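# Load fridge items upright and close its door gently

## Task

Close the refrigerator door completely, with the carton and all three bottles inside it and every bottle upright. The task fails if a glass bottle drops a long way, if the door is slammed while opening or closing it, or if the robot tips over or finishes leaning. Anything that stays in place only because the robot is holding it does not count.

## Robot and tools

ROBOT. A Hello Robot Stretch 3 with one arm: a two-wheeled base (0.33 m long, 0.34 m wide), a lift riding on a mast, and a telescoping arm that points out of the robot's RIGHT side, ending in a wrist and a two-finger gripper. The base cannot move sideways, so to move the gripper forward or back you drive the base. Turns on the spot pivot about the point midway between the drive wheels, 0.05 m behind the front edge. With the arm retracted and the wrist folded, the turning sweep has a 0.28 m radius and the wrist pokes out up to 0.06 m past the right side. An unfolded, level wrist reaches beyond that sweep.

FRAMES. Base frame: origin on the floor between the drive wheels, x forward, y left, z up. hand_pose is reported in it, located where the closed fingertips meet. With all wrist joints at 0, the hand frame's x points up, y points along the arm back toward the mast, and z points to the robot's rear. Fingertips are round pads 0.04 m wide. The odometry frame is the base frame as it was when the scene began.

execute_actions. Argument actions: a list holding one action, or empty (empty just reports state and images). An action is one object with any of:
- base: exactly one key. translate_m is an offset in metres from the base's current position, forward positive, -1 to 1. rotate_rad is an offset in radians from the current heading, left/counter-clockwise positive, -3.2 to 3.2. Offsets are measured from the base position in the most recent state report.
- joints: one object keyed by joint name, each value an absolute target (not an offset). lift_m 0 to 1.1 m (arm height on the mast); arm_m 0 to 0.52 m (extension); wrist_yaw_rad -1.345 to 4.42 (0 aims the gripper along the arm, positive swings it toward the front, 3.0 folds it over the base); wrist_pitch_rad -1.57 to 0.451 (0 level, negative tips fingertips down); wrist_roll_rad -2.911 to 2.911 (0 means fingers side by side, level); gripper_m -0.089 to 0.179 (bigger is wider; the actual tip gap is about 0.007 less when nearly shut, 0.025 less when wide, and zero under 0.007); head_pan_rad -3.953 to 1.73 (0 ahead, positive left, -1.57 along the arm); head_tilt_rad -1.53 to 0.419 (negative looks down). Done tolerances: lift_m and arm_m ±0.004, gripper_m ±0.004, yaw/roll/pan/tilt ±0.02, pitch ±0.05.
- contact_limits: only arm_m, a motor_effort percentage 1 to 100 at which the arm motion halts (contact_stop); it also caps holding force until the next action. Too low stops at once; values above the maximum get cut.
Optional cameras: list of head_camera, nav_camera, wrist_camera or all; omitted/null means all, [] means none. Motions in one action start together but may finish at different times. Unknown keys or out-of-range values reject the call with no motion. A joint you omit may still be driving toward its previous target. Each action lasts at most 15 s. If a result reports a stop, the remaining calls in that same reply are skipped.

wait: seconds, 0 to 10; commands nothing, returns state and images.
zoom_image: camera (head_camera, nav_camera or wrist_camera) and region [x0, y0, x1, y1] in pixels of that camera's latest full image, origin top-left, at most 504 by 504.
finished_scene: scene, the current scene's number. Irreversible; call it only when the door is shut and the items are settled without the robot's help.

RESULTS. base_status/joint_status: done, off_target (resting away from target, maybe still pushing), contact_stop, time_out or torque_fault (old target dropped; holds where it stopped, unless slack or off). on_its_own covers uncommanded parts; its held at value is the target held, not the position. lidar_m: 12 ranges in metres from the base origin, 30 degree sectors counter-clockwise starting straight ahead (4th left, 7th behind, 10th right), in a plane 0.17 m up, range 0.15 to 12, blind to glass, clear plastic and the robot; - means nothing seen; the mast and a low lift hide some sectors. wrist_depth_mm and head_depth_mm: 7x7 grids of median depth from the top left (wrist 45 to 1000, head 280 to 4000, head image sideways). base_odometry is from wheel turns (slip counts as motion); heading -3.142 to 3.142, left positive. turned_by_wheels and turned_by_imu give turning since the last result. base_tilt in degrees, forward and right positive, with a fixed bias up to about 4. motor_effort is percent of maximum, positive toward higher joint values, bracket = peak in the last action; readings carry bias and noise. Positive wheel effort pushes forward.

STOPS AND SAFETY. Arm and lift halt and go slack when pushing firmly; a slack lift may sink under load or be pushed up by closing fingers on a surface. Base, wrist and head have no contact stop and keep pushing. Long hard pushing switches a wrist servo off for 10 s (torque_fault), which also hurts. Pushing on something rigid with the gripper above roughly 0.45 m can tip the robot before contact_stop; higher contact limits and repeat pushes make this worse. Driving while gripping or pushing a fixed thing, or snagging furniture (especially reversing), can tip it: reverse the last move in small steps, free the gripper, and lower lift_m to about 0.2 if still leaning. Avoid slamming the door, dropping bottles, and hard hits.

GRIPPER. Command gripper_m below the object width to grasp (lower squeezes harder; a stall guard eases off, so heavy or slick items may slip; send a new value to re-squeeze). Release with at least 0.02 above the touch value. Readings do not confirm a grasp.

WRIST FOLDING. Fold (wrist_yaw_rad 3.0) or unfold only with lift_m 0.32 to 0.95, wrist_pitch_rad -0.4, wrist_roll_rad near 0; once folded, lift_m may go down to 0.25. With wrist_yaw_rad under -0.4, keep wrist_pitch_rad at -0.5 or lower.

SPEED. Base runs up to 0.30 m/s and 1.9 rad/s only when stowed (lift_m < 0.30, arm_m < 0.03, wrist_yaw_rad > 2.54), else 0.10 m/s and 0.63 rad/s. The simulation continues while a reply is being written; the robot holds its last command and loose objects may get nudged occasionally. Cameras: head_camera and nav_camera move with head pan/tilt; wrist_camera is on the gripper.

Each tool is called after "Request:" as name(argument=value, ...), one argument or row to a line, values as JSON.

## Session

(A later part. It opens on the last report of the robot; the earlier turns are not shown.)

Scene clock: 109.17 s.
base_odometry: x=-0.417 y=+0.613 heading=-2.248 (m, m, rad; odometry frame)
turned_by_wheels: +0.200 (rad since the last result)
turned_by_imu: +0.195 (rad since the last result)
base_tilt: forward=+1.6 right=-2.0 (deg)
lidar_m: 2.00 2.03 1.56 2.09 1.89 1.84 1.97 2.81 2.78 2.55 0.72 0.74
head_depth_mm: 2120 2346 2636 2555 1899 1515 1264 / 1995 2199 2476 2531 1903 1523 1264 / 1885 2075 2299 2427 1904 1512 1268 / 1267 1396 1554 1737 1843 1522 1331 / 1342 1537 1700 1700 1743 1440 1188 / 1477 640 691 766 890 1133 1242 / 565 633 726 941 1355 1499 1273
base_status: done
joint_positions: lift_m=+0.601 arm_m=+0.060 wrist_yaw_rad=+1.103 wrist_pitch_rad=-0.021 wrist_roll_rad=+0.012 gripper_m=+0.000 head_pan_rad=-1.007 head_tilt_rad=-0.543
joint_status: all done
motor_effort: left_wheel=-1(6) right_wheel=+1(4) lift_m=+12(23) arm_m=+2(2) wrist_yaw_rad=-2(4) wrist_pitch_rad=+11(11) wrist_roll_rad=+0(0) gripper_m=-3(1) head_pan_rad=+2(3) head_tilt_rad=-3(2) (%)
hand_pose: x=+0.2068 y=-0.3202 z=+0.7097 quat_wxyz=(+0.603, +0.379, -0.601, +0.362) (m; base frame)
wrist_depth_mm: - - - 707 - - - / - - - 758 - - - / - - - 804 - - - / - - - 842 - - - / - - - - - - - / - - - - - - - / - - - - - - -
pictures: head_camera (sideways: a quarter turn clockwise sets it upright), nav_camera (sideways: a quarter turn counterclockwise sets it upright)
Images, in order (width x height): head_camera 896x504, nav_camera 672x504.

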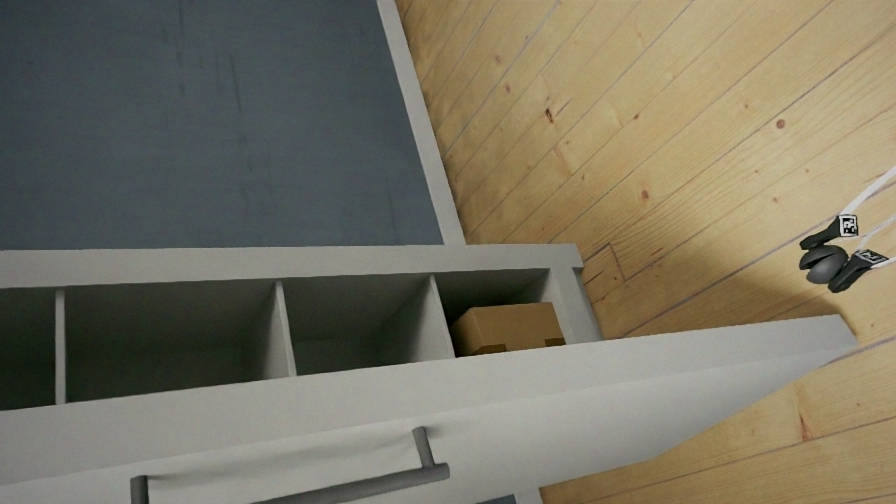

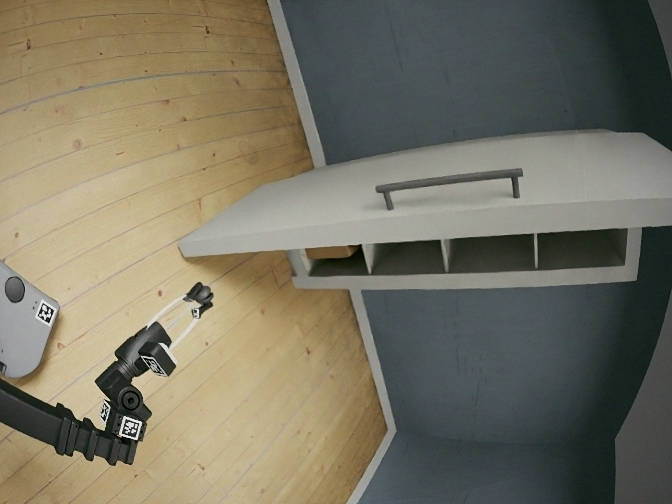

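Request:
execute_actions(
  actions=[
    {"joints":{"arm_m":0.4}},
  ],
  cameras=[],
)

Request:
execute_actions(
  actions=[
    {"base":{"translate_m":0.4}},
  ],
  cameras=["nav_camera"],
)

Request:
execute_actions(
  actions=[
    {"base":{"rotate_rad":0.5}},
  ],
  cameras=["nav_camera"],
)

Scene clock: 117.80 s.
base_odometry: x=-0.417 y=+0.613 heading=-2.248 (m, m, rad; odometry frame)
turned_by_wheels: +0.000 (rad since the last result)
turned_by_imu: +0.000 (rad since the last result)
base_tilt: forward=+1.8 right=-2.0 (deg)
lidar_m: 2.00 2.03 1.56 2.09 1.89 1.84 1.97 2.80 2.77 2.56 0.72 0.74
head_depth_mm: 2108 2335 2642 2540 1904 1428 1260 / 2002 2218 2443 2555 1962 1521 1270 / 1891 2062 2282 2422 1895 1521 1263 / 1273 1403 1551 1738 1839 1522 1271 / 1343 1527 1682 1701 1757 1441 1189 / 1474 641 689 765 890 1131 1242 / 565 634 724 939 1359 1504 1280
base_status: not commanded
joint_positions: lift_m=+0.601 arm_m=+0.400 wrist_yaw_rad=+1.101 wrist_pitch_rad=-0.021 wrist_roll_rad=+0.012 gripper_m=+0.000 head_pan_rad=-1.007 head_tilt_rad=-0.543
joint_status: all done
motor_effort: left_wheel=-1(1) right_wheel=+1(2) lift_m=+12(11) arm_m=+3(6) wrist_yaw_rad=-2(3) wrist_pitch_rad=+11(11) wrist_roll_rad=+0(0) gripper_m=-1(2) head_pan_rad=+2(2) head_tilt_rad=-3(3) (%)
hand_pose: x=+0.2066 y=-0.6604 z=+0.7097 quat_wxyz=(+0.603, +0.379, -0.602, +0.361) (m; base frame)
wrist_depth_mm: 318 389 910 - - - - / 332 385 872 - - - - / - 381 857 - - - - / - 380 866 - - - - / - 378 755 - - - - / - 384 610 - - - - / - 400 984 - - - -
pictures: none
No camera images: the call's "cameras" was empty. Leave "cameras" out to get every camera's image.

Scene clock: 123.53 s.
base_odometry: x=-0.668 y=+0.302 heading=-2.248 (m, m, rad; odometry frame)
turned_by_wheels: +0.000 (rad since the last result)
turned_by_imu: -0.003 (rad since the last result)
base_tilt: forward=+1.8 right=-2.0 (deg)
lidar_m: 1.64 1.80 1.76 1.43 2.23 2.17 2.31 3.05 2.99 0.50 0.52 1.56
head_depth_mm: 389 421 465 536 1768 1433 1263 / 429 448 496 539 596 681 824 / 483 523 567 625 702 793 908 / 555 609 675 757 862 1004 1189 / 650 725 823 949 1119 1401 1266 / 784 1002 1202 1502 1790 1522 1273 / 1193 1350 1497 1636 1776 1535 1278
base_status: done
joint_positions: lift_m=+0.601 arm_m=+0.400 wrist_yaw_rad=+1.098 wrist_pitch_rad=-0.021 wrist_roll_rad=+0.012 gripper_m=+0.000 head_pan_rad=-1.007 head_tilt_rad=-0.543
joint_status: not commanded
motor_effort: left_wheel=-1(7) right_wheel=+1(10) lift_m=+12(12) arm_m=+2(3) wrist_yaw_rad=+1(1) wrist_pitch_rad=+11(11) wrist_roll_rad=+0(0) gripper_m=-1(2) head_pan_rad=+2(2) head_tilt_rad=-3(3) (%)
hand_pose: x=+0.2062 y=-0.6613 z=+0.7097 quat_wxyz=(+0.604, +0.377, -0.602, +0.360) (m; base frame)
wrist_depth_mm: - 90 190 603 948 671 559 / - 90 188 750 - 774 591 / - 89 186 867 - 779 594 / - 89 184 723 - 793 - / - 88 170 - 829 731 - / - 88 139 823 742 740 - / - 88 211 761 757 750 -
pictures: nav_camera (sideways: a quarter turn counterclockwise sets it upright)
Images, in order (width x height): nav_camera 672x504.

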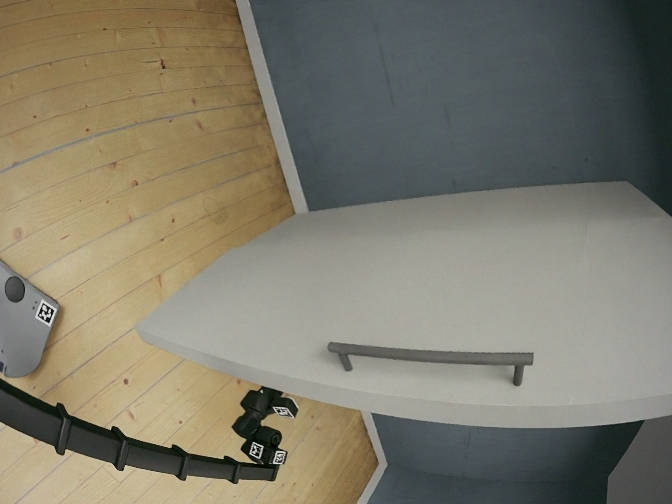

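Scene clock: 125.97 s.
base_odometry: x=-0.668 y=+0.302 heading=-1.749 (m, m, rad; odometry frame)
turned_by_wheels: +0.500 (rad since the last result)
turned_by_imu: +0.100 (rad since the last result)
base_tilt: forward=+1.8 right=-2.1 (deg)
lidar_m: 1.67 1.75 1.42 1.42 2.23 2.21 2.45 3.04 3.02 0.46 0.54 1.52
head_depth_mm: 402 401 447 480 519 586 731 / 467 496 532 536 582 676 745 / 554 599 650 713 788 883 998 / 684 752 837 943 1081 1269 1243 / 989 1122 1298 1545 1783 1530 1268 / 1260 1377 1509 1667 1793 1531 1272 / 1230 1325 1439 1581 1741 1544 1277
base_status: done
joint_positions: lift_m=+0.601 arm_m=+0.400 wrist_yaw_rad=+1.020 wrist_pitch_rad=-0.025 wrist_roll_rad=+0.011 gripper_m=+0.000 head_pan_rad=-1.007 head_tilt_rad=-0.544
joint_status: not commanded
on_its_own: wrist_yaw_rad is held at +1.033, not at your +1.100, by its stall guard, which is not easing now
motor_effort: left_wheel=-5(23) right_wheel=+7(27) lift_m=+12(12) arm_m=+0(2) wrist_yaw_rad=+9(50) wrist_pitch_rad=+13(13) wrist_roll_rad=+0(0) gripper_m=-4(8) head_pan_rad=+2(3) head_tilt_rad=-2(2) (%)
hand_pose: x=+0.1964 y=-0.6787 z=+0.7087 quat_wxyz=(+0.618, +0.355, -0.616, +0.335) (m; base frame)
wrist_depth_mm: - 68 116 472 642 651 533 / - 69 117 476 915 876 599 / - 69 117 488 940 922 581 / - 69 118 490 984 905 591 / - 69 112 - 667 674 570 / - 69 97 479 734 739 577 / - 69 134 523 677 654 584
pictures: nav_camera (sideways: a quarter turn counterclockwise sets it upright)
Images, in order (width x height): nav_camera 672x504.

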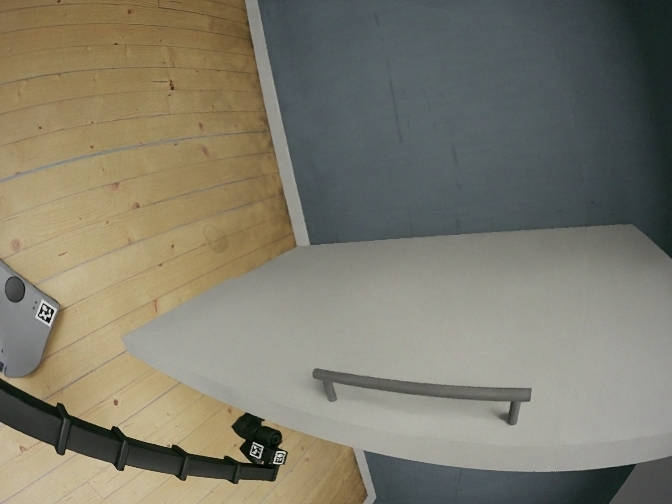

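Request:
execute_actions(
  actions=[
    {"base":{"translate_m":-0.2},"joints":{"wrist_yaw_rad":1.0}},
  ],
  cameras=[],
)

Request:
execute_actions(
  actions=[
    {"joints":{"wrist_yaw_rad":0.5,"arm_m":0.5,"head_pan_rad":-1.2,"head_tilt_rad":-0.8}},
  ],
  cameras=["nav_camera","head_camera"],
)

Scene clock: 133.20 s.
base_odometry: x=-0.633 y=+0.498 heading=-1.749 (m, m, rad; odometry frame)
turned_by_wheels: +0.000 (rad since the last result)
turned_by_imu: +0.001 (rad since the last result)
base_tilt: forward=+1.8 right=-2.0 (deg)
lidar_m: 1.84 1.87 1.49 2.04 2.07 2.05 2.29 2.91 2.89 1.39 0.52 1.68
head_depth_mm: 1698 1886 2107 2304 1957 1434 1262 / 1140 1228 1362 1546 1749 1510 1265 / 427 476 528 1490 1661 1434 1235 / 418 460 509 570 656 763 914 / 526 499 616 717 1015 1321 1267 / 761 923 1378 1741 1852 1529 1276 / 1339 1464 1593 1757 1861 1533 1282
base_status: done
joint_positions: lift_m=+0.601 arm_m=+0.400 wrist_yaw_rad=+1.003 wrist_pitch_rad=-0.023 wrist_roll_rad=+0.011 gripper_m=+0.000 head_pan_rad=-1.007 head_tilt_rad=-0.544
joint_status: all done
motor_effort: left_wheel=+0(7) right_wheel=+0(6) lift_m=+12(12) arm_m=+0(0) wrist_yaw_rad=-2(8) wrist_pitch_rad=+12(13) wrist_roll_rad=+0(0) gripper_m=-2(4) head_pan_rad=+2(2) head_tilt_rad=-2(3) (%)
hand_pose: x=+0.1942 y=-0.6824 z=+0.7093 quat_wxyz=(+0.621, +0.349, -0.619, +0.331) (m; base frame)
wrist_depth_mm: 193 262 467 - - 663 - / 194 261 471 936 - 659 - / 194 261 470 - - 702 - / 193 263 468 842 - 715 - / 195 262 444 - 849 784 - / 195 263 387 - 813 787 - / 195 262 539 830 841 861 -
pictures: none
No camera images: the call's "cameras" was empty. Leave "cameras" out to get every camera's image.

Scene clock: 135.17 s.
base_odometry: x=-0.633 y=+0.498 heading=-1.749 (m, m, rad; odometry frame)
turned_by_wheels: +0.000 (rad since the last result)
turned_by_imu: +0.000 (rad since the last result)
base_tilt: forward=+1.8 right=-2.0 (deg)
lidar_m: 1.84 1.88 1.49 2.04 2.07 2.05 2.28 2.91 2.89 1.39 0.52 1.68
head_depth_mm: 2121 2485 2302 1720 1524 1317 1136 / 1966 2268 2330 1745 1516 1300 1136 / 1816 2101 2298 1827 1521 1305 1134 / 1190 1365 1560 1729 1514 1273 1141 / 451 506 577 676 853 1229 1140 / 422 493 598 861 1407 1303 1141 / 495 572 948 1708 1520 1303 1141
base_status: not commanded
joint_positions: lift_m=+0.601 arm_m=+0.500 wrist_yaw_rad=+0.503 wrist_pitch_rad=-0.022 wrist_roll_rad=+0.011 gripper_m=+0.000 head_pan_rad=-1.193 head_tilt_rad=-0.790
joint_status: all done
motor_effort: left_wheel=+1(1) right_wheel=+0(0) lift_m=+12(12) arm_m=+3(9) wrist_yaw_rad=-3(5) wrist_pitch_rad=+11(12) wrist_roll_rad=+0(0) gripper_m=-2(2) head_pan_rad=-3(16) head_tilt_rad=-4(16) (%)
hand_pose: x=+0.1018 y=-0.8687 z=+0.7095 quat_wxyz=(+0.683, +0.185, -0.686, +0.167) (m; base frame)
wrist_depth_mm: 594 853 790 - - - - / 716 895 916 - - - - / 713 945 997 - - - - / 618 968 - - - - - / 602 697 807 - - - - / 597 757 756 - - - - / 608 679 782 - - - -
pictures: head_camera (sideways: a quarter turn clockwise sets it upright), nav_camera (sideways: a quarter turn counterclockwise sets it upright)
Images, in order (width x height): head_camera 896x504, nav_camera 672x504.

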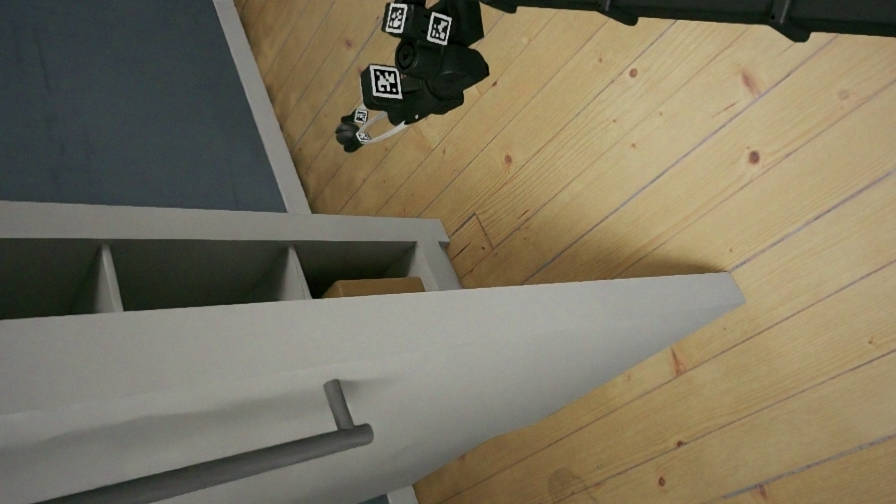

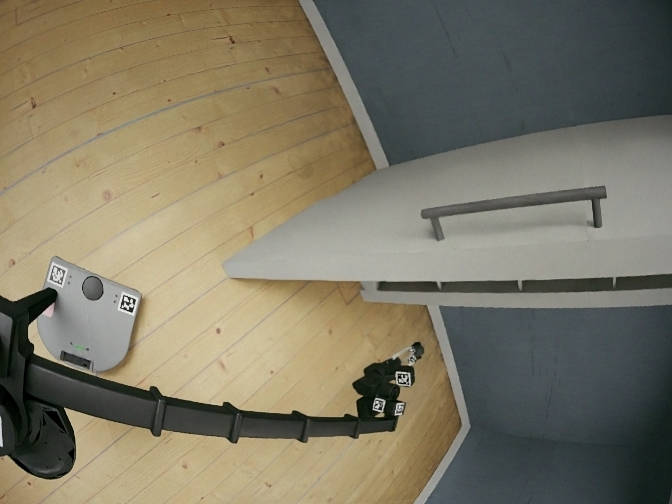

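Request:
execute_actions(
  actions=[
    {"joints":{"arm_m":0.3,"wrist_yaw_rad":0.8}},
  ],
  cameras=[],
)

Request:
execute_actions(
  actions=[
    {"base":{"translate_m":0.12}},
  ],
  cameras=["nav_camera","head_camera"],
)

Scene clock: 143.20 s.
base_odometry: x=-0.633 y=+0.498 heading=-1.749 (m, m, rad; odometry frame)
turned_by_wheels: +0.000 (rad since the last result)
turned_by_imu: +0.000 (rad since the last result)
base_tilt: forward=+1.8 right=-2.1 (deg)
lidar_m: 1.84 1.88 1.49 2.04 2.07 2.05 2.29 2.91 2.89 1.39 0.52 1.68
head_depth_mm: 2114 2478 2303 1830 - 1303 1137 / 1970 2287 2294 1873 1449 1303 1140 / 1826 2126 2287 1874 1482 1295 1139 / 1187 1368 1561 1720 1521 1273 1138 / 452 507 578 675 852 1231 1138 / 423 494 598 862 1401 1303 1135 / 496 574 944 1715 1519 1309 1141
base_status: not commanded
joint_positions: lift_m=+0.601 arm_m=+0.300 wrist_yaw_rad=+0.798 wrist_pitch_rad=-0.022 wrist_roll_rad=+0.011 gripper_m=+0.000 head_pan_rad=-1.193 head_tilt_rad=-0.790
joint_status: all done
motor_effort: left_wheel=+0(0) right_wheel=+0(0) lift_m=+12(12) arm_m=-3(4) wrist_yaw_rad=+2(4) wrist_pitch_rad=+11(11) wrist_roll_rad=+0(0) gripper_m=-3(1) head_pan_rad=-3(3) head_tilt_rad=-3(3) (%)
hand_pose: x=+0.1616 y=-0.6238 z=+0.7095 quat_wxyz=(+0.651, +0.284, -0.652, +0.266) (m; base frame)
wrist_depth_mm: 173 265 691 - 903 - - / 172 263 716 - 839 - - / 170 257 724 - 943 - - / 169 256 704 - 924 - - / 167 251 618 - 883 - - / 167 247 453 927 953 - - / 165 242 843 921 922 - -
pictures: none
No camera images: the call's "cameras" was empty. Leave "cameras" out to get every camera's image.

Scene clock: 145.73 s.
base_odometry: x=-0.654 y=+0.380 heading=-1.749 (m, m, rad; odometry frame)
turned_by_wheels: +0.000 (rad since the last result)
turned_by_imu: -0.001 (rad since the last result)
base_tilt: forward=+1.8 right=-2.1 (deg)
lidar_m: 1.74 1.80 1.44 1.96 2.17 2.15 2.39 2.99 2.97 0.48 0.47 1.59
head_depth_mm: 2011 2360 2293 1827 - 1303 1140 / 1863 2156 2281 1885 1446 1297 1139 / 396 458 550 678 1442 1278 1141 / 402 458 535 646 806 1086 1143 / 429 499 602 842 1139 1284 1137 / 575 700 894 1241 1489 1307 1143 / 737 1063 1531 1779 1531 1301 1142
base_status: done
joint_positions: lift_m=+0.601 arm_m=+0.300 wrist_yaw_rad=+0.798 wrist_pitch_rad=-0.022 wrist_roll_rad=+0.011 gripper_m=+0.000 head_pan_rad=-1.193 head_tilt_rad=-0.790
joint_status: not commanded
motor_effort: left_wheel=+0(5) right_wheel=+0(4) lift_m=+12(12) arm_m=-3(3) wrist_yaw_rad=+0(1) wrist_pitch_rad=+11(11) wrist_roll_rad=+0(0) gripper_m=-2(2) head_pan_rad=-3(3) head_tilt_rad=-3(4) (%)
hand_pose: x=+0.1616 y=-0.6238 z=+0.7095 quat_wxyz=(+0.651, +0.284, -0.652, +0.266) (m; base frame)
wrist_depth_mm: - 90 269 - 958 693 - / - 89 260 - 933 736 - / - 88 248 - - 798 - / - 87 240 953 - 800 - / - 85 208 - 860 - - / - 84 153 890 848 - - / - 83 281 831 853 - -
pictures: head_camera (sideways: a quarter turn clockwise sets it upright), nav_camera (sideways: a quarter turn counterclockwise sets it upright)
Images, in order (width x height): head_camera 896x504, nav_camera 672x504.

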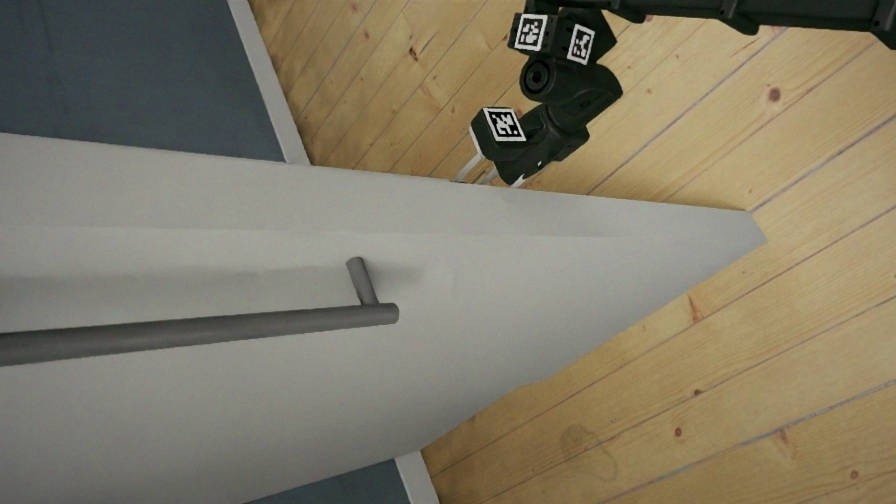

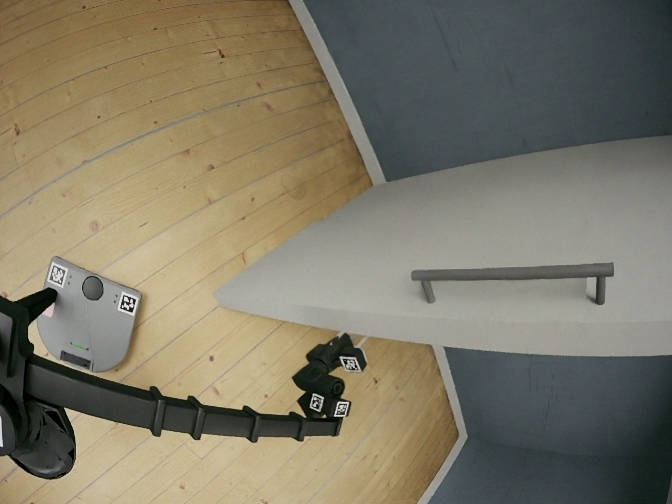

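Fingers are behind the door now. Retract and turn left to swing it.

Request:
execute_actions(
  actions=[
    {"base":{"rotate_rad":0.4},"joints":{"arm_m":0.2}},
  ],
  cameras=["nav_camera"],
)

Scene clock: 149.97 s.
base_odometry: x=-0.654 y=+0.380 heading=-1.349 (m, m, rad; odometry frame)
turned_by_wheels: +0.400 (rad since the last result)
turned_by_imu: -0.224 (rad since the last result)
base_tilt: forward=+1.7 right=-2.0 (deg)
lidar_m: 1.54 1.85 1.74 1.43 2.32 2.22 2.30 2.98 3.00 0.48 0.44 0.97
head_depth_mm: 2680 2884 2276 1818 1553 1252 1140 / 2345 2680 2287 1816 1577 1250 1135 / 2053 2397 2192 1831 1558 1301 1143 / 363 416 486 585 729 969 1143 / 385 445 504 633 851 1225 1143 / 387 496 621 797 1111 1305 1139 / 488 591 747 1018 1457 1301 1140
base_status: done
joint_positions: lift_m=+0.601 arm_m=+0.201 wrist_yaw_rad=+0.682 wrist_pitch_rad=-0.016 wrist_roll_rad=+0.011 gripper_m=+0.000 head_pan_rad=-1.193 head_tilt_rad=-0.791
joint_status: all done
on_its_own: wrist_yaw_rad is held at +0.708, not at your +0.800, by its stall guard, which is still easing
motor_effort: left_wheel=-5(20) right_wheel=+7(29) lift_m=+12(12) arm_m=-5(7) wrist_yaw_rad=+19(56) wrist_pitch_rad=+8(12) wrist_roll_rad=+0(0) gripper_m=-4(6) head_pan_rad=-3(3) head_tilt_rad=-3(4) (%)
hand_pose: x=+0.1398 y=-0.5442 z=+0.7110 quat_wxyz=(+0.665, +0.243, -0.668, +0.230) (m; base frame)
wrist_depth_mm: - 74 - - - - - / - 76 864 939 - - - / - 78 - - - - - / - 80 - - - - - / - 82 788 - - - - / - 84 94 983 - - - / - 87 853 960 - - -
pictures: nav_camera (sideways: a quarter turn counterclockwise sets it upright)
Images, in order (width x height): nav_camera 672x504.

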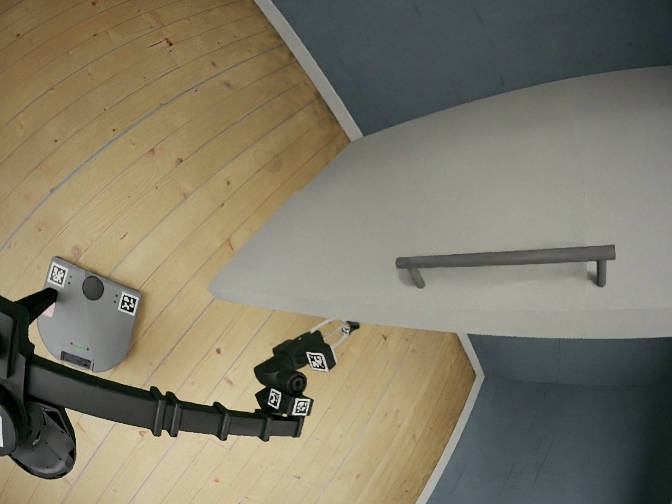

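Request:
execute_actions(
  actions=[
    {"base":{"translate_m":-0.3}},
  ],
  cameras=[],
)

Request:
execute_actions(
  actions=[
    {"base":{"rotate_rad":0.35},"joints":{"arm_m":0.4,"wrist_yaw_rad":1.4}},
  ],
  cameras=["nav_camera","head_camera"],
)

Scene clock: 163.67 s.
base_odometry: x=-0.720 y=+0.673 heading=-1.349 (m, m, rad; odometry frame)
turned_by_wheels: +0.000 (rad since the last result)
turned_by_imu: +0.001 (rad since the last result)
base_tilt: forward=+1.6 right=-2.2 (deg)
lidar_m: 1.82 1.99 1.87 1.47 2.08 1.95 2.02 2.63 2.88 2.73 0.62 0.61
head_depth_mm: 2719 2893 2289 1828 1556 1245 1137 / 2749 2923 2284 1825 1573 1250 1135 / 2451 2756 2281 1858 1559 1303 1140 / 2199 2508 2305 1817 1514 1307 1139 / 2002 2253 2286 1836 1520 1305 1139 / 1807 1458 1660 1748 1522 1229 1141 / 1206 1479 1532 771 896 1277 1137
base_status: done
joint_positions: lift_m=+0.601 arm_m=+0.200 wrist_yaw_rad=+0.665 wrist_pitch_rad=-0.017 wrist_roll_rad=+0.011 gripper_m=+0.000 head_pan_rad=-1.193 head_tilt_rad=-0.791
joint_status: not commanded
on_its_own: wrist_yaw_rad is held at +0.665, not at your +0.800, by its stall guard, which is not easing now
motor_effort: left_wheel=+0(4) right_wheel=+0(3) lift_m=+13(12) arm_m=-3(3) wrist_yaw_rad=-1(0) wrist_pitch_rad=+9(9) wrist_roll_rad=+0(0) gripper_m=-2(2) head_pan_rad=-3(3) head_tilt_rad=-3(3) (%)
hand_pose: x=+0.1364 y=-0.5466 z=+0.7107 quat_wxyz=(+0.667, +0.238, -0.670, +0.223) (m; base frame)
wrist_depth_mm: 499 - - - - - - / 491 - - - - - - / 464 - - - - - - / 437 954 - - - - - / 408 - - - - - - / 386 935 - - - - - / 367 964 - - - - -
pictures: none
No camera images: the call's "cameras" was empty. Leave "cameras" out to get every camera's image.

Scene clock: 167.50 s.
base_odometry: x=-0.720 y=+0.673 heading=-0.999 (m, m, rad; odometry frame)
turned_by_wheels: +0.350 (rad since the last result)
turned_by_imu: +0.320 (rad since the last result)
base_tilt: forward=+1.7 right=-2.1 (deg)
lidar_m: 2.07 1.88 1.47 2.12 1.96 1.95 2.28 2.88 2.88 1.43 0.62 1.79
head_depth_mm: 2035 2377 2284 1932 1512 1293 1136 / 1908 2206 2286 1877 1477 1298 1139 / 1259 1476 2143 1880 1514 1302 1137 / 1325 1582 1649 1756 1487 1276 1136 / 516 586 686 833 1108 1273 1140 / 557 645 868 1337 1526 1303 1142 / 773 1059 1840 1820 1525 1301 1141
base_status: done
joint_positions: lift_m=+0.601 arm_m=+0.400 wrist_yaw_rad=+1.480 wrist_pitch_rad=-0.018 wrist_roll_rad=+0.011 gripper_m=+0.000 head_pan_rad=-1.193 head_tilt_rad=-0.791
joint_status: wrist_yaw_rad off_target (ended at +1.480, target +1.400); the others done
on_its_own: wrist_yaw_rad is held at +1.465, not at your +1.400, by its stall guard, which is not easing now
motor_effort: left_wheel=-2(10) right_wheel=+5(20) lift_m=+12(12) arm_m=+5(11) wrist_yaw_rad=-12(49) wrist_pitch_rad=+9(10) wrist_roll_rad=+0(0) gripper_m=-3(8) head_pan_rad=-3(2) head_tilt_rad=-4(3) (%)
hand_pose: x=+0.2333 y=-0.5676 z=+0.7104 quat_wxyz=(+0.524, +0.484, -0.520, +0.469) (m; base frame)
wrist_depth_mm: - - - 163 187 460 843 / - - - 168 195 512 898 / - - - 175 205 592 934 / - - - 181 216 666 897 / - - - - 230 705 724 / - - - 197 277 739 739 / - - - 200 232 769 680
pictures: head_camera (sideways: a quarter turn clockwise sets it upright), nav_camera (sideways: a quarter turn counterclockwise sets it upright)
Images, in order (width x height): head_camera 896x504, nav_camera 672x504.

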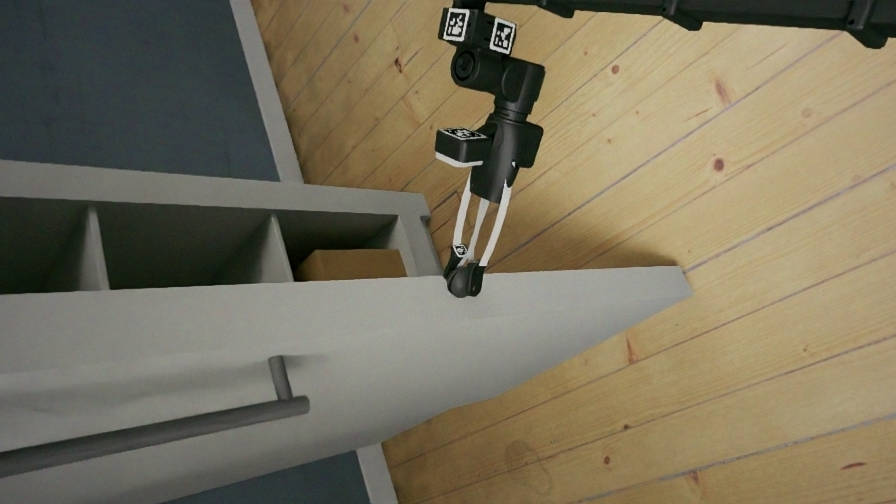

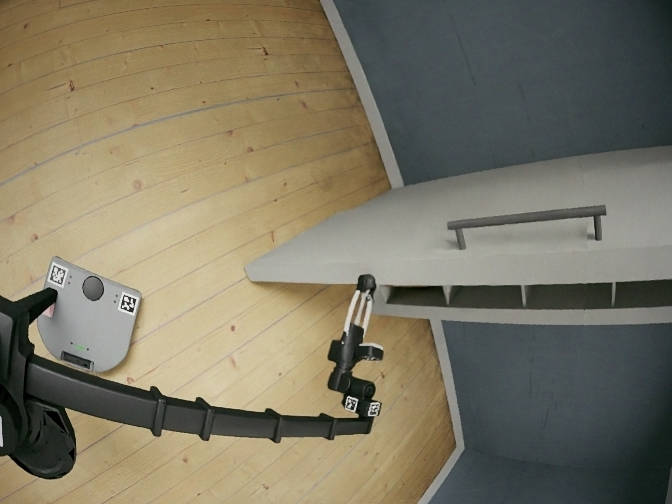

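Request:
execute_actions(
  actions=[
    {"base":{"translate_m":-0.06},"joints":{"wrist_yaw_rad":1.3}},
  ],
  cameras=[],
)

Request:
execute_actions(
  actions=[
    {"joints":{"arm_m":0.49}},
  ],
  cameras=[],
)

Request:
execute_actions(
  actions=[
    {"base":{"translate_m":0.22}},
  ],
  cameras=["nav_camera","head_camera"],
)

Scene clock: 174.40 s.
base_odometry: x=-0.752 y=+0.724 heading=-0.999 (m, m, rad; odometry frame)
turned_by_wheels: +0.000 (rad since the last result)
turned_by_imu: +0.000 (rad since the last result)
base_tilt: forward=+1.8 right=-2.1 (deg)
lidar_m: 2.11 1.92 1.50 2.11 1.90 1.90 2.24 2.85 2.84 0.78 0.76 1.83
head_depth_mm: 2074 2422 2300 1931 1517 1302 1136 / 1962 2280 2279 1860 1481 1301 1135 / 1802 2089 2213 1873 1517 1304 1140 / 647 735 859 1055 1280 1301 1134 / 706 815 968 1186 1449 1307 1141 / 781 917 1108 1408 1521 1301 1139 / 868 1043 1684 1838 1525 1300 1140
base_status: done
joint_positions: lift_m=+0.601 arm_m=+0.400 wrist_yaw_rad=+1.304 wrist_pitch_rad=-0.019 wrist_roll_rad=+0.011 gripper_m=+0.000 head_pan_rad=-1.193 head_tilt_rad=-0.791
joint_status: all done
motor_effort: left_wheel=+0(11) right_wheel=-1(8) lift_m=+12(12) arm_m=+3(5) wrist_yaw_rad=-3(43) wrist_pitch_rad=+10(10) wrist_roll_rad=+0(0) gripper_m=-3(6) head_pan_rad=-3(3) head_tilt_rad=-3(4) (%)
hand_pose: x=+0.2253 y=-0.6122 z=+0.7102 quat_wxyz=(+0.564, +0.437, -0.561, +0.421) (m; base frame)
wrist_depth_mm: - - - - 460 180 159 / - - - - 451 180 164 / - - - - 454 180 169 / - - - - 448 181 176 / - - - - 451 186 184 / - - - - 365 195 191 / - - - - 560 201 200
pictures: none
No camera images: the call's "cameras" was empty. Leave "cameras" out to get every camera's image.

Scene clock: 176.30 s.
base_odometry: x=-0.752 y=+0.724 heading=-0.999 (m, m, rad; odometry frame)
turned_by_wheels: +0.000 (rad since the last result)
turned_by_imu: +0.000 (rad since the last result)
base_tilt: forward=+1.7 right=-2.1 (deg)
lidar_m: 2.11 1.92 1.50 2.11 1.90 1.91 2.23 2.84 2.84 0.78 0.78 1.83
head_depth_mm: 2085 2425 2298 1720 1513 1312 1139 / 1964 2260 2279 1734 1521 1305 1139 / 693 2052 2120 1765 1487 1301 1135 / 663 741 894 1086 1328 1304 1138 / 732 843 997 1223 1452 1300 1136 / 800 937 1132 1424 1526 1305 1141 / 883 1051 1685 1831 1511 1304 1143
base_status: not commanded
joint_positions: lift_m=+0.601 arm_m=+0.490 wrist_yaw_rad=+1.302 wrist_pitch_rad=-0.019 wrist_roll_rad=+0.011 gripper_m=+0.000 head_pan_rad=-1.193 head_tilt_rad=-0.791
joint_status: all done
motor_effort: left_wheel=+0(1) right_wheel=+0(0) lift_m=+12(12) arm_m=+3(2) wrist_yaw_rad=-1(3) wrist_pitch_rad=+10(10) wrist_roll_rad=+0(0) gripper_m=-1(1) head_pan_rad=-2(3) head_tilt_rad=-4(3) (%)
hand_pose: x=+0.2252 y=-0.7025 z=+0.7102 quat_wxyz=(+0.564, +0.436, -0.561, +0.421) (m; base frame)
wrist_depth_mm: - - - - 151 133 637 / - - - - 152 137 776 / - - - - 152 141 797 / - - - - 152 146 790 / - - - - 156 152 694 / - - - - 160 157 718 / - - - - 184 164 722
pictures: none
No camera images: the call's "cameras" was empty. Leave "cameras" out to get every camera's image.

Scene clock: 179.83 s.
base_odometry: x=-0.633 y=+0.538 heading=-0.999 (m, m, rad; odometry frame)
turned_by_wheels: +0.000 (rad since the last result)
turned_by_imu: -0.002 (rad since the last result)
base_tilt: forward=+1.7 right=-2.0 (deg)
lidar_m: 1.92 1.77 1.39 2.04 2.08 2.07 2.42 2.99 2.98 0.75 0.86 1.66
head_depth_mm: 602 683 815 1725 1524 1307 1138 / 657 732 837 1000 1242 1298 1132 / 704 794 910 1086 1296 1295 1141 / 760 865 1006 1219 1449 1300 1140 / 826 950 1123 1374 1514 1299 1140 / 906 1198 1596 1770 1528 1305 1143 / 1341 1565 1782 1833 1521 1300 1145
base_status: done
joint_positions: lift_m=+0.601 arm_m=+0.490 wrist_yaw_rad=+1.302 wrist_pitch_rad=-0.019 wrist_roll_rad=+0.011 gripper_m=+0.000 head_pan_rad=-1.193 head_tilt_rad=-0.791
joint_status: not commanded
motor_effort: left_wheel=+1(4) right_wheel=-1(5) lift_m=+12(12) arm_m=+3(3) wrist_yaw_rad=-2(2) wrist_pitch_rad=+10(10) wrist_roll_rad=+0(0) gripper_m=-2(1) head_pan_rad=-3(3) head_tilt_rad=-3(3) (%)
hand_pose: x=+0.2252 y=-0.7025 z=+0.7102 quat_wxyz=(+0.564, +0.436, -0.561, +0.421) (m; base frame)
wrist_depth_mm: - - - - 466 212 136 / - - - - 471 211 137 / - - - - 472 213 137 / - - - - 468 213 136 / - - - - 475 213 137 / - - - - 404 212 136 / - - - - 569 212 136
pictures: head_camera (sideways: a quarter turn clockwise sets it upright), nav_camera (sideways: a quarter turn counterclockwise sets it upright)
Images, in order (width x height): head_camera 896x504, nav_camera 672x504.

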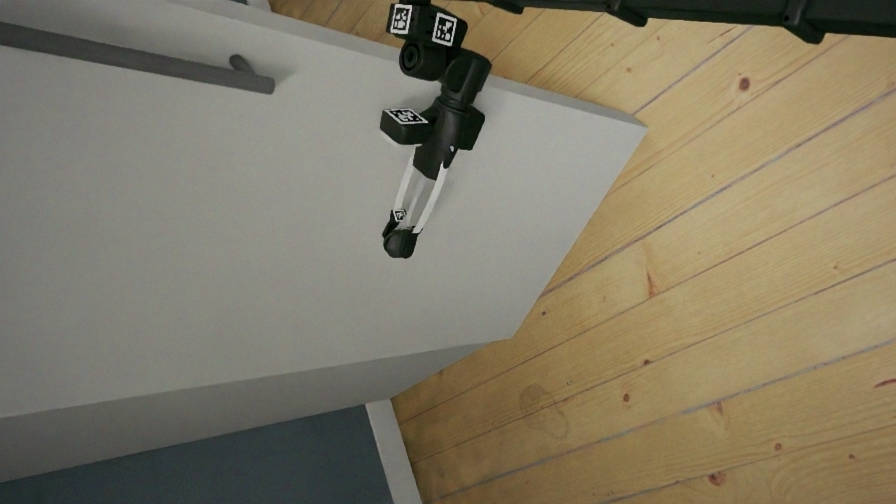

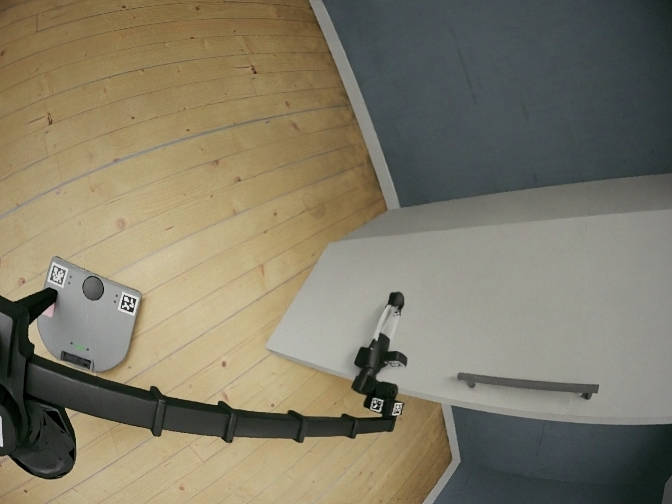

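Request:
execute_actions(
  actions=[
    {"joints":{"arm_m":0.0,"wrist_yaw_rad":1.3}},
  ],
  cameras=[],
)

Request:
execute_actions(
  actions=[
    {"base":{"translate_m":-0.15},"joints":{"wrist_yaw_rad":0,"lift_m":1.03,"gripper_m":0.12,"head_pan_rad":-1.57,"head_tilt_rad":-0.5}},
  ],
)

Scene clock: 190.43 s.
base_odometry: x=-0.633 y=+0.538 heading=-0.999 (m, m, rad; odometry frame)
turned_by_wheels: +0.000 (rad since the last result)
turned_by_imu: +0.000 (rad since the last result)
base_tilt: forward=+1.8 right=-1.9 (deg)
lidar_m: 1.92 1.77 1.39 2.03 2.08 2.07 2.41 2.99 2.98 0.75 0.87 1.67
head_depth_mm: 603 683 819 1774 1515 1304 1161 / 658 732 834 964 1236 1296 1183 / 706 795 910 1071 1301 1300 1158 / 760 865 1008 1203 1449 1300 - / 824 952 1122 1372 1515 1304 1132 / 905 1197 1598 1782 1523 1329 1141 / 1340 1558 1770 1836 1512 1300 1139
base_status: not commanded
joint_positions: lift_m=+0.601 arm_m=+0.000 wrist_yaw_rad=+1.302 wrist_pitch_rad=-0.019 wrist_roll_rad=+0.011 gripper_m=+0.000 head_pan_rad=-1.193 head_tilt_rad=-0.791
joint_status: all done
motor_effort: left_wheel=+1(1) right_wheel=-1(0) lift_m=+12(12) arm_m=-3(1) wrist_yaw_rad=-2(2) wrist_pitch_rad=+10(10) wrist_roll_rad=+0(0) gripper_m=-3(3) head_pan_rad=-3(3) head_tilt_rad=-3(4) (%)
hand_pose: x=+0.2252 y=-0.2131 z=+0.7102 quat_wxyz=(+0.564, +0.436, -0.561, +0.421) (m; base frame)
wrist_depth_mm: - - - - - - 919 / - - - - - - 885 / - - - - - - 822 / - - - - - - 711 / - - - - - - 706 / - - - - - - 695 / - - - - - - 696
pictures: none
No camera images: the call's "cameras" was empty. Leave "cameras" out to get every camera's image.

Scene clock: 195.17 s.
base_odometry: x=-0.714 y=+0.665 heading=-0.999 (m, m, rad; odometry frame)
turned_by_wheels: +0.000 (rad since the last result)
turned_by_imu: +0.000 (rad since the last result)
base_tilt: forward=+1.7 right=-2.0 (deg)
lidar_m: 2.05 1.87 1.47 2.11 1.96 1.95 2.29 2.89 2.89 0.76 0.80 1.77
head_depth_mm: 2588 2771 2939 - - - - / 2743 2966 3238 - - - - / 2525 2767 2987 - - - - / 2239 2433 2639 - - 1517 1300 / 2023 2178 2354 2470 1855 1484 1208 / 1807 686 739 807 900 1039 1215 / 607 649 728 832 945 1096 1247
base_status: done
joint_positions: lift_m=+1.029 arm_m=+0.000 wrist_yaw_rad=+0.004 wrist_pitch_rad=-0.019 wrist_roll_rad=+0.011 gripper_m=+0.120 head_pan_rad=-1.563 head_tilt_rad=-0.508
joint_status: all done
motor_effort: left_wheel=+1(4) right_wheel=+0(3) lift_m=+27(28) arm_m=-3(3) wrist_yaw_rad=-3(4) wrist_pitch_rad=+10(10) wrist_roll_rad=+0(0) gripper_m=+0(85) head_pan_rad=-3(22) head_tilt_rad=+3(17) (%)
hand_pose: x=-0.0206 y=-0.4010 z=+1.1391 quat_wxyz=(+0.703, +0.008, -0.711, -0.006) (m; base frame)
wrist_depth_mm: 551 497 - - - - - / 573 510 536 - - - - / 608 530 542 - - - - / 640 561 563 - - - - / 669 593 - - - - - / 721 - 579 - - - - / 783 644 600 - - - -
pictures: head_camera (sideways: a quarter turn clockwise sets it upright), nav_camera (sideways: a quarter turn counterclockwise sets it upright), wrist_camera
Images, in order (width x height): head_camera 896x504, nav_camera 672x504, wrist_camera 644x364.

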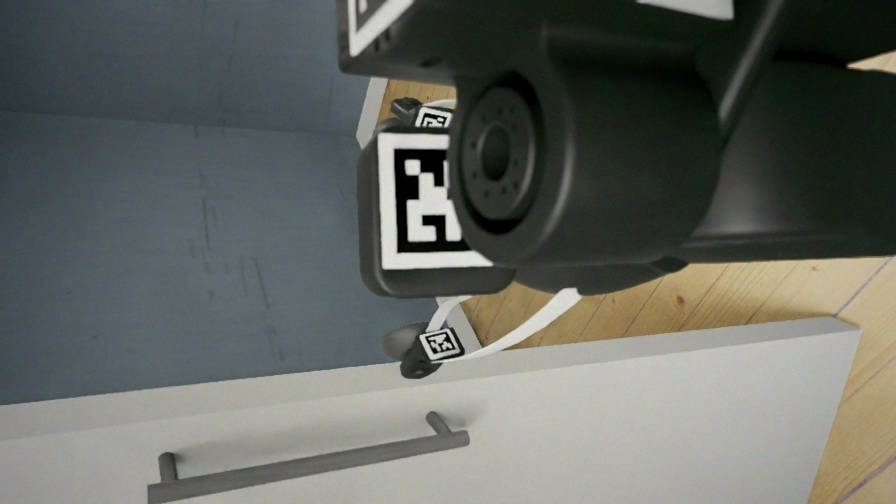

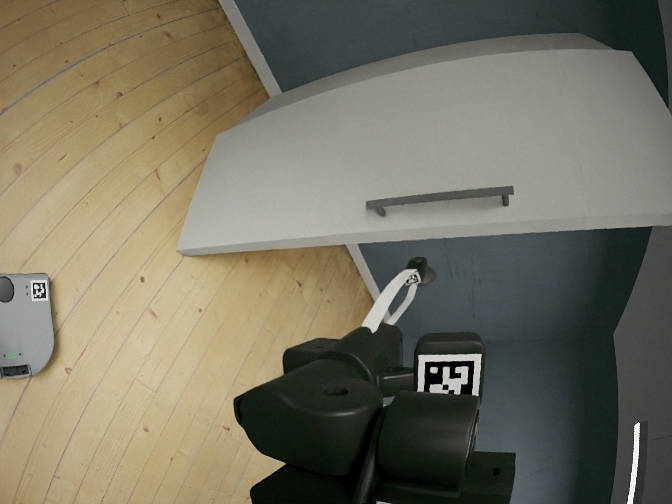

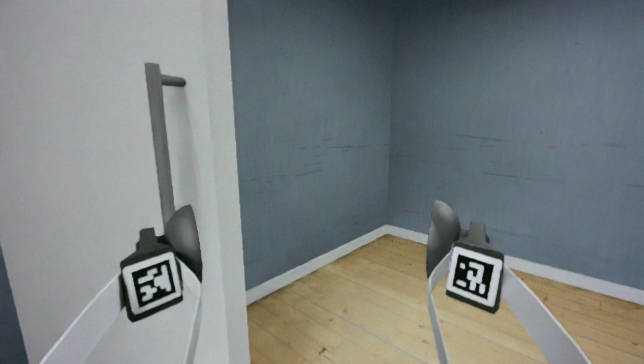

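Request:
execute_actions(
  actions=[
    {"base":{"rotate_rad":0.3}},
  ],
)

Scene clock: 216.30 s.
base_odometry: x=-0.714 y=+0.665 heading=-0.699 (m, m, rad; odometry frame)
turned_by_wheels: +0.300 (rad since the last result)
turned_by_imu: +0.293 (rad since the last result)
base_tilt: forward=+1.8 right=-2.0 (deg)
lidar_m: 1.93 1.47 1.95 2.02 1.99 2.08 2.91 2.89 2.45 0.76 1.08 1.85
head_depth_mm: 2096 2324 2557 - - - - / 1968 2170 2399 - - - - / 637 696 763 - - - - / 646 679 752 - - 1159 1260 / 691 758 840 955 1086 1239 1301 / 745 823 918 1042 1200 1410 1303 / 803 898 1014 1162 1788 1581 1311
base_status: done
joint_positions: lift_m=+1.029 arm_m=+0.000 wrist_yaw_rad=+0.003 wrist_pitch_rad=-0.019 wrist_roll_rad=+0.011 gripper_m=+0.120 head_pan_rad=-1.563 head_tilt_rad=-0.507
joint_status: not commanded
motor_effort: left_wheel=-1(6) right_wheel=+1(6) lift_m=+27(28) arm_m=-3(3) wrist_yaw_rad=-2(3) wrist_pitch_rad=+10(10) wrist_roll_rad=+0(1) gripper_m=+1(1) head_pan_rad=-4(3) head_tilt_rad=+2(3) (%)
hand_pose: x=-0.0207 y=-0.4010 z=+1.1391 quat_wxyz=(+0.703, +0.008, -0.711, -0.006) (m; base frame)
wrist_depth_mm: - - 630 509 - - - / - - 658 507 - - - / - - 677 525 - - - / - - 719 550 - - - / - - 728 572 - - - / - - 778 609 - - - / - - 826 636 - - -
pictures: head_camera (sideways: a quarter turn clockwise sets it upright), nav_camera (sideways: a quarter turn counterclockwise sets it upright), wrist_camera
Images, in order (width x height): head_camera 896x504, nav_camera 672x504, wrist_camera 644x364.

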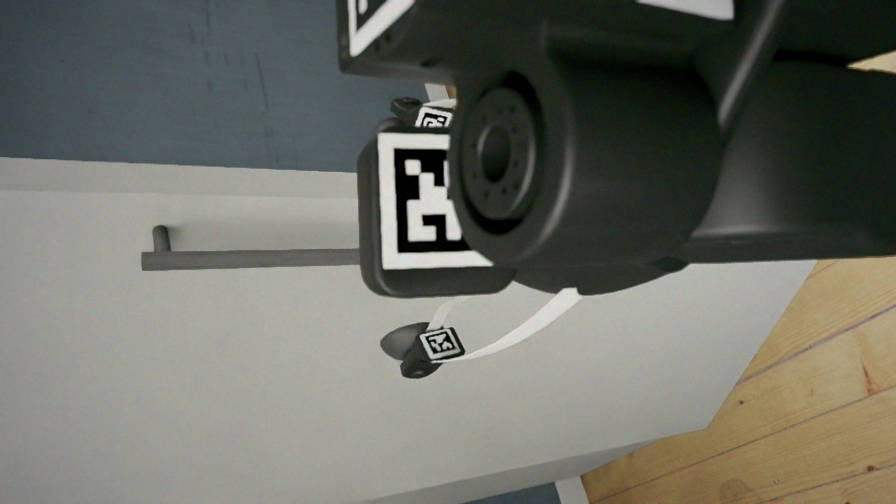

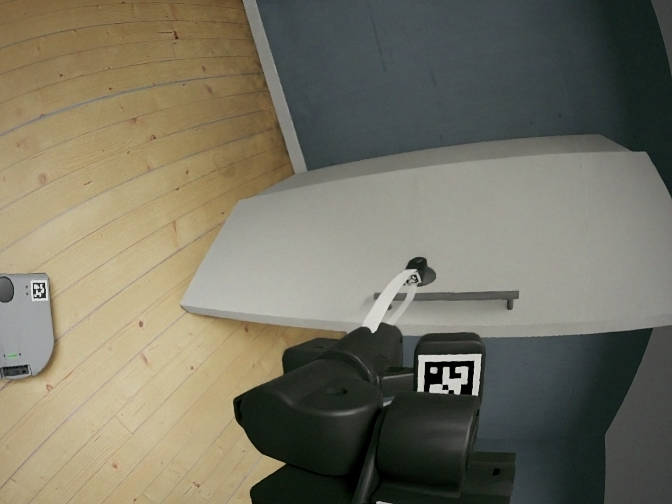

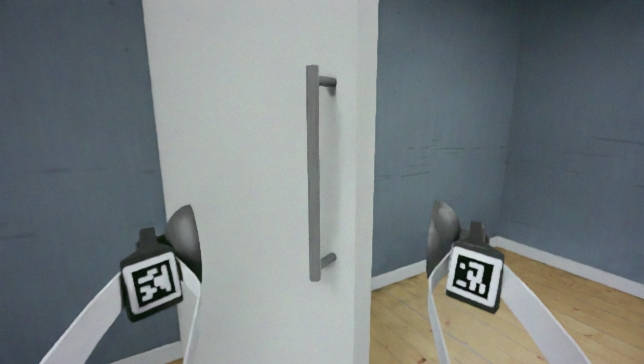

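Request:
execute_actions(
  actions=[
    {"base":{"rotate_rad":-0.45}},
  ],
  cameras=[],
)

Request:
execute_actions(
  actions=[
    {"base":{"translate_m":0.25}},
  ],
)

Scene clock: 227.63 s.
base_odometry: x=-0.714 y=+0.665 heading=-1.149 (m, m, rad; odometry frame)
turned_by_wheels: -0.450 (rad since the last result)
turned_by_imu: -0.440 (rad since the last result)
base_tilt: forward=+1.8 right=-2.0 (deg)
lidar_m: 1.91 1.89 1.47 2.01 1.99 1.95 2.14 2.93 2.89 2.28 0.76 1.43
head_depth_mm: 2461 2626 2794 - - - - / 2578 2815 3010 - - - - / 2722 2971 3195 - - - - / 2720 2946 3203 - - 1524 1298 / 2396 2539 2733 2593 1998 1580 1301 / 2108 2240 2407 2489 2014 1486 1165 / 1904 1990 2106 788 857 965 1131
base_status: done
joint_positions: lift_m=+1.029 arm_m=+0.000 wrist_yaw_rad=+0.002 wrist_pitch_rad=-0.019 wrist_roll_rad=+0.011 gripper_m=+0.120 head_pan_rad=-1.563 head_tilt_rad=-0.507
joint_status: not commanded
motor_effort: left_wheel=+2(6) right_wheel=-1(5) lift_m=+28(28) arm_m=-3(3) wrist_yaw_rad=-3(2) wrist_pitch_rad=+10(10) wrist_roll_rad=+0(0) gripper_m=-1(1) head_pan_rad=-3(3) head_tilt_rad=+3(3) (%)
hand_pose: x=-0.0208 y=-0.4010 z=+1.1391 quat_wxyz=(+0.703, +0.008, -0.711, -0.006) (m; base frame)
wrist_depth_mm: 441 477 - - - - - / 461 480 - - - - - / 481 485 - - - - - / 504 495 - - - - - / 522 502 - - - - - / 549 - - - - - - / 576 553 - - - - -
pictures: none
No camera images: the call's "cameras" was empty. Leave "cameras" out to get every camera's image.

Scene clock: 231.10 s.
base_odometry: x=-0.612 y=+0.437 heading=-1.149 (m, m, rad; odometry frame)
turned_by_wheels: +0.000 (rad since the last result)
turned_by_imu: -0.001 (rad since the last result)
base_tilt: forward=+1.8 right=-2.1 (deg)
lidar_m: 1.69 1.75 1.46 1.38 2.18 2.17 2.35 3.09 3.03 0.72 0.79 1.57
head_depth_mm: 2575 2779 2955 - - - - / 2710 2912 3165 - - - - / 2791 3046 3280 - - - - / 2421 2627 2829 - - 997 1125 / 584 625 688 794 880 994 1149 / 593 649 711 795 892 1023 1181 / 604 660 724 807 912 1040 1211
base_status: done
joint_positions: lift_m=+1.029 arm_m=+0.000 wrist_yaw_rad=+0.002 wrist_pitch_rad=-0.019 wrist_roll_rad=+0.011 gripper_m=+0.120 head_pan_rad=-1.563 head_tilt_rad=-0.507
joint_status: not commanded
motor_effort: left_wheel=+1(6) right_wheel=-1(4) lift_m=+27(28) arm_m=-3(3) wrist_yaw_rad=-3(3) wrist_pitch_rad=+10(10) wrist_roll_rad=+0(0) gripper_m=+1(1) head_pan_rad=-3(3) head_tilt_rad=+2(2) (%)
hand_pose: x=-0.0208 y=-0.4010 z=+1.1391 quat_wxyz=(+0.703, +0.008, -0.711, -0.006) (m; base frame)
wrist_depth_mm: 502 475 454 - - - - / 520 490 474 - - - - / 534 509 492 - - - - / 563 527 502 - - - - / 585 559 519 - - - - / 616 - 551 - - - - / 660 597 564 - - - -
pictures: head_camera (sideways: a quarter turn clockwise sets it upright), nav_camera (sideways: a quarter turn counterclockwise sets it upright), wrist_camera
Images, in order (width x height): head_camera 896x504, nav_camera 672x504, wrist_camera 644x364.

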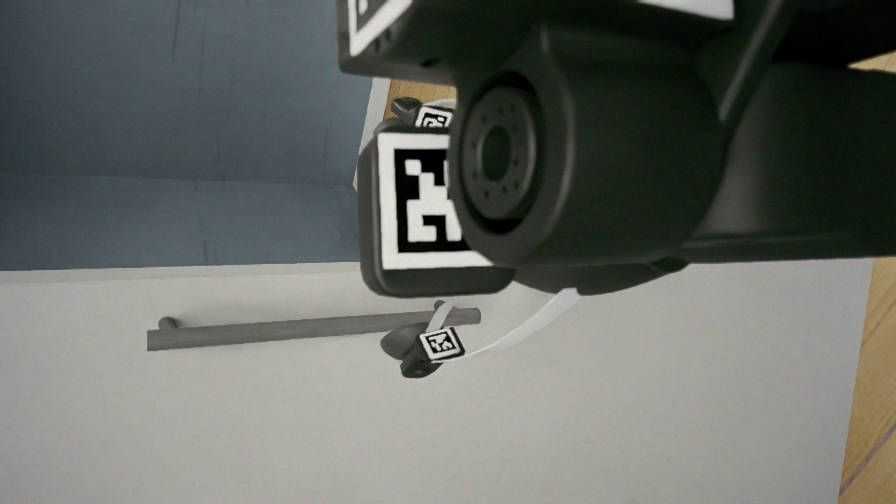

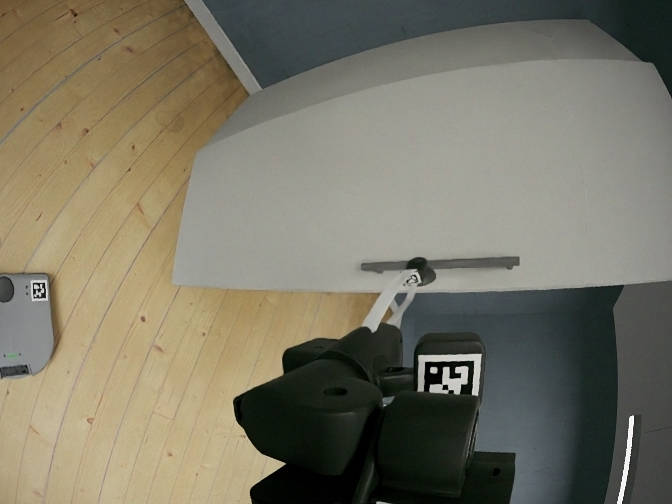

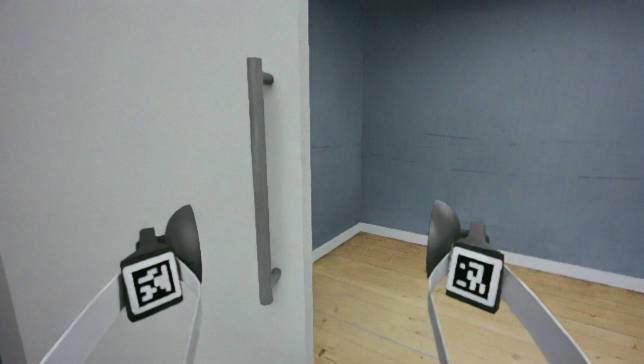

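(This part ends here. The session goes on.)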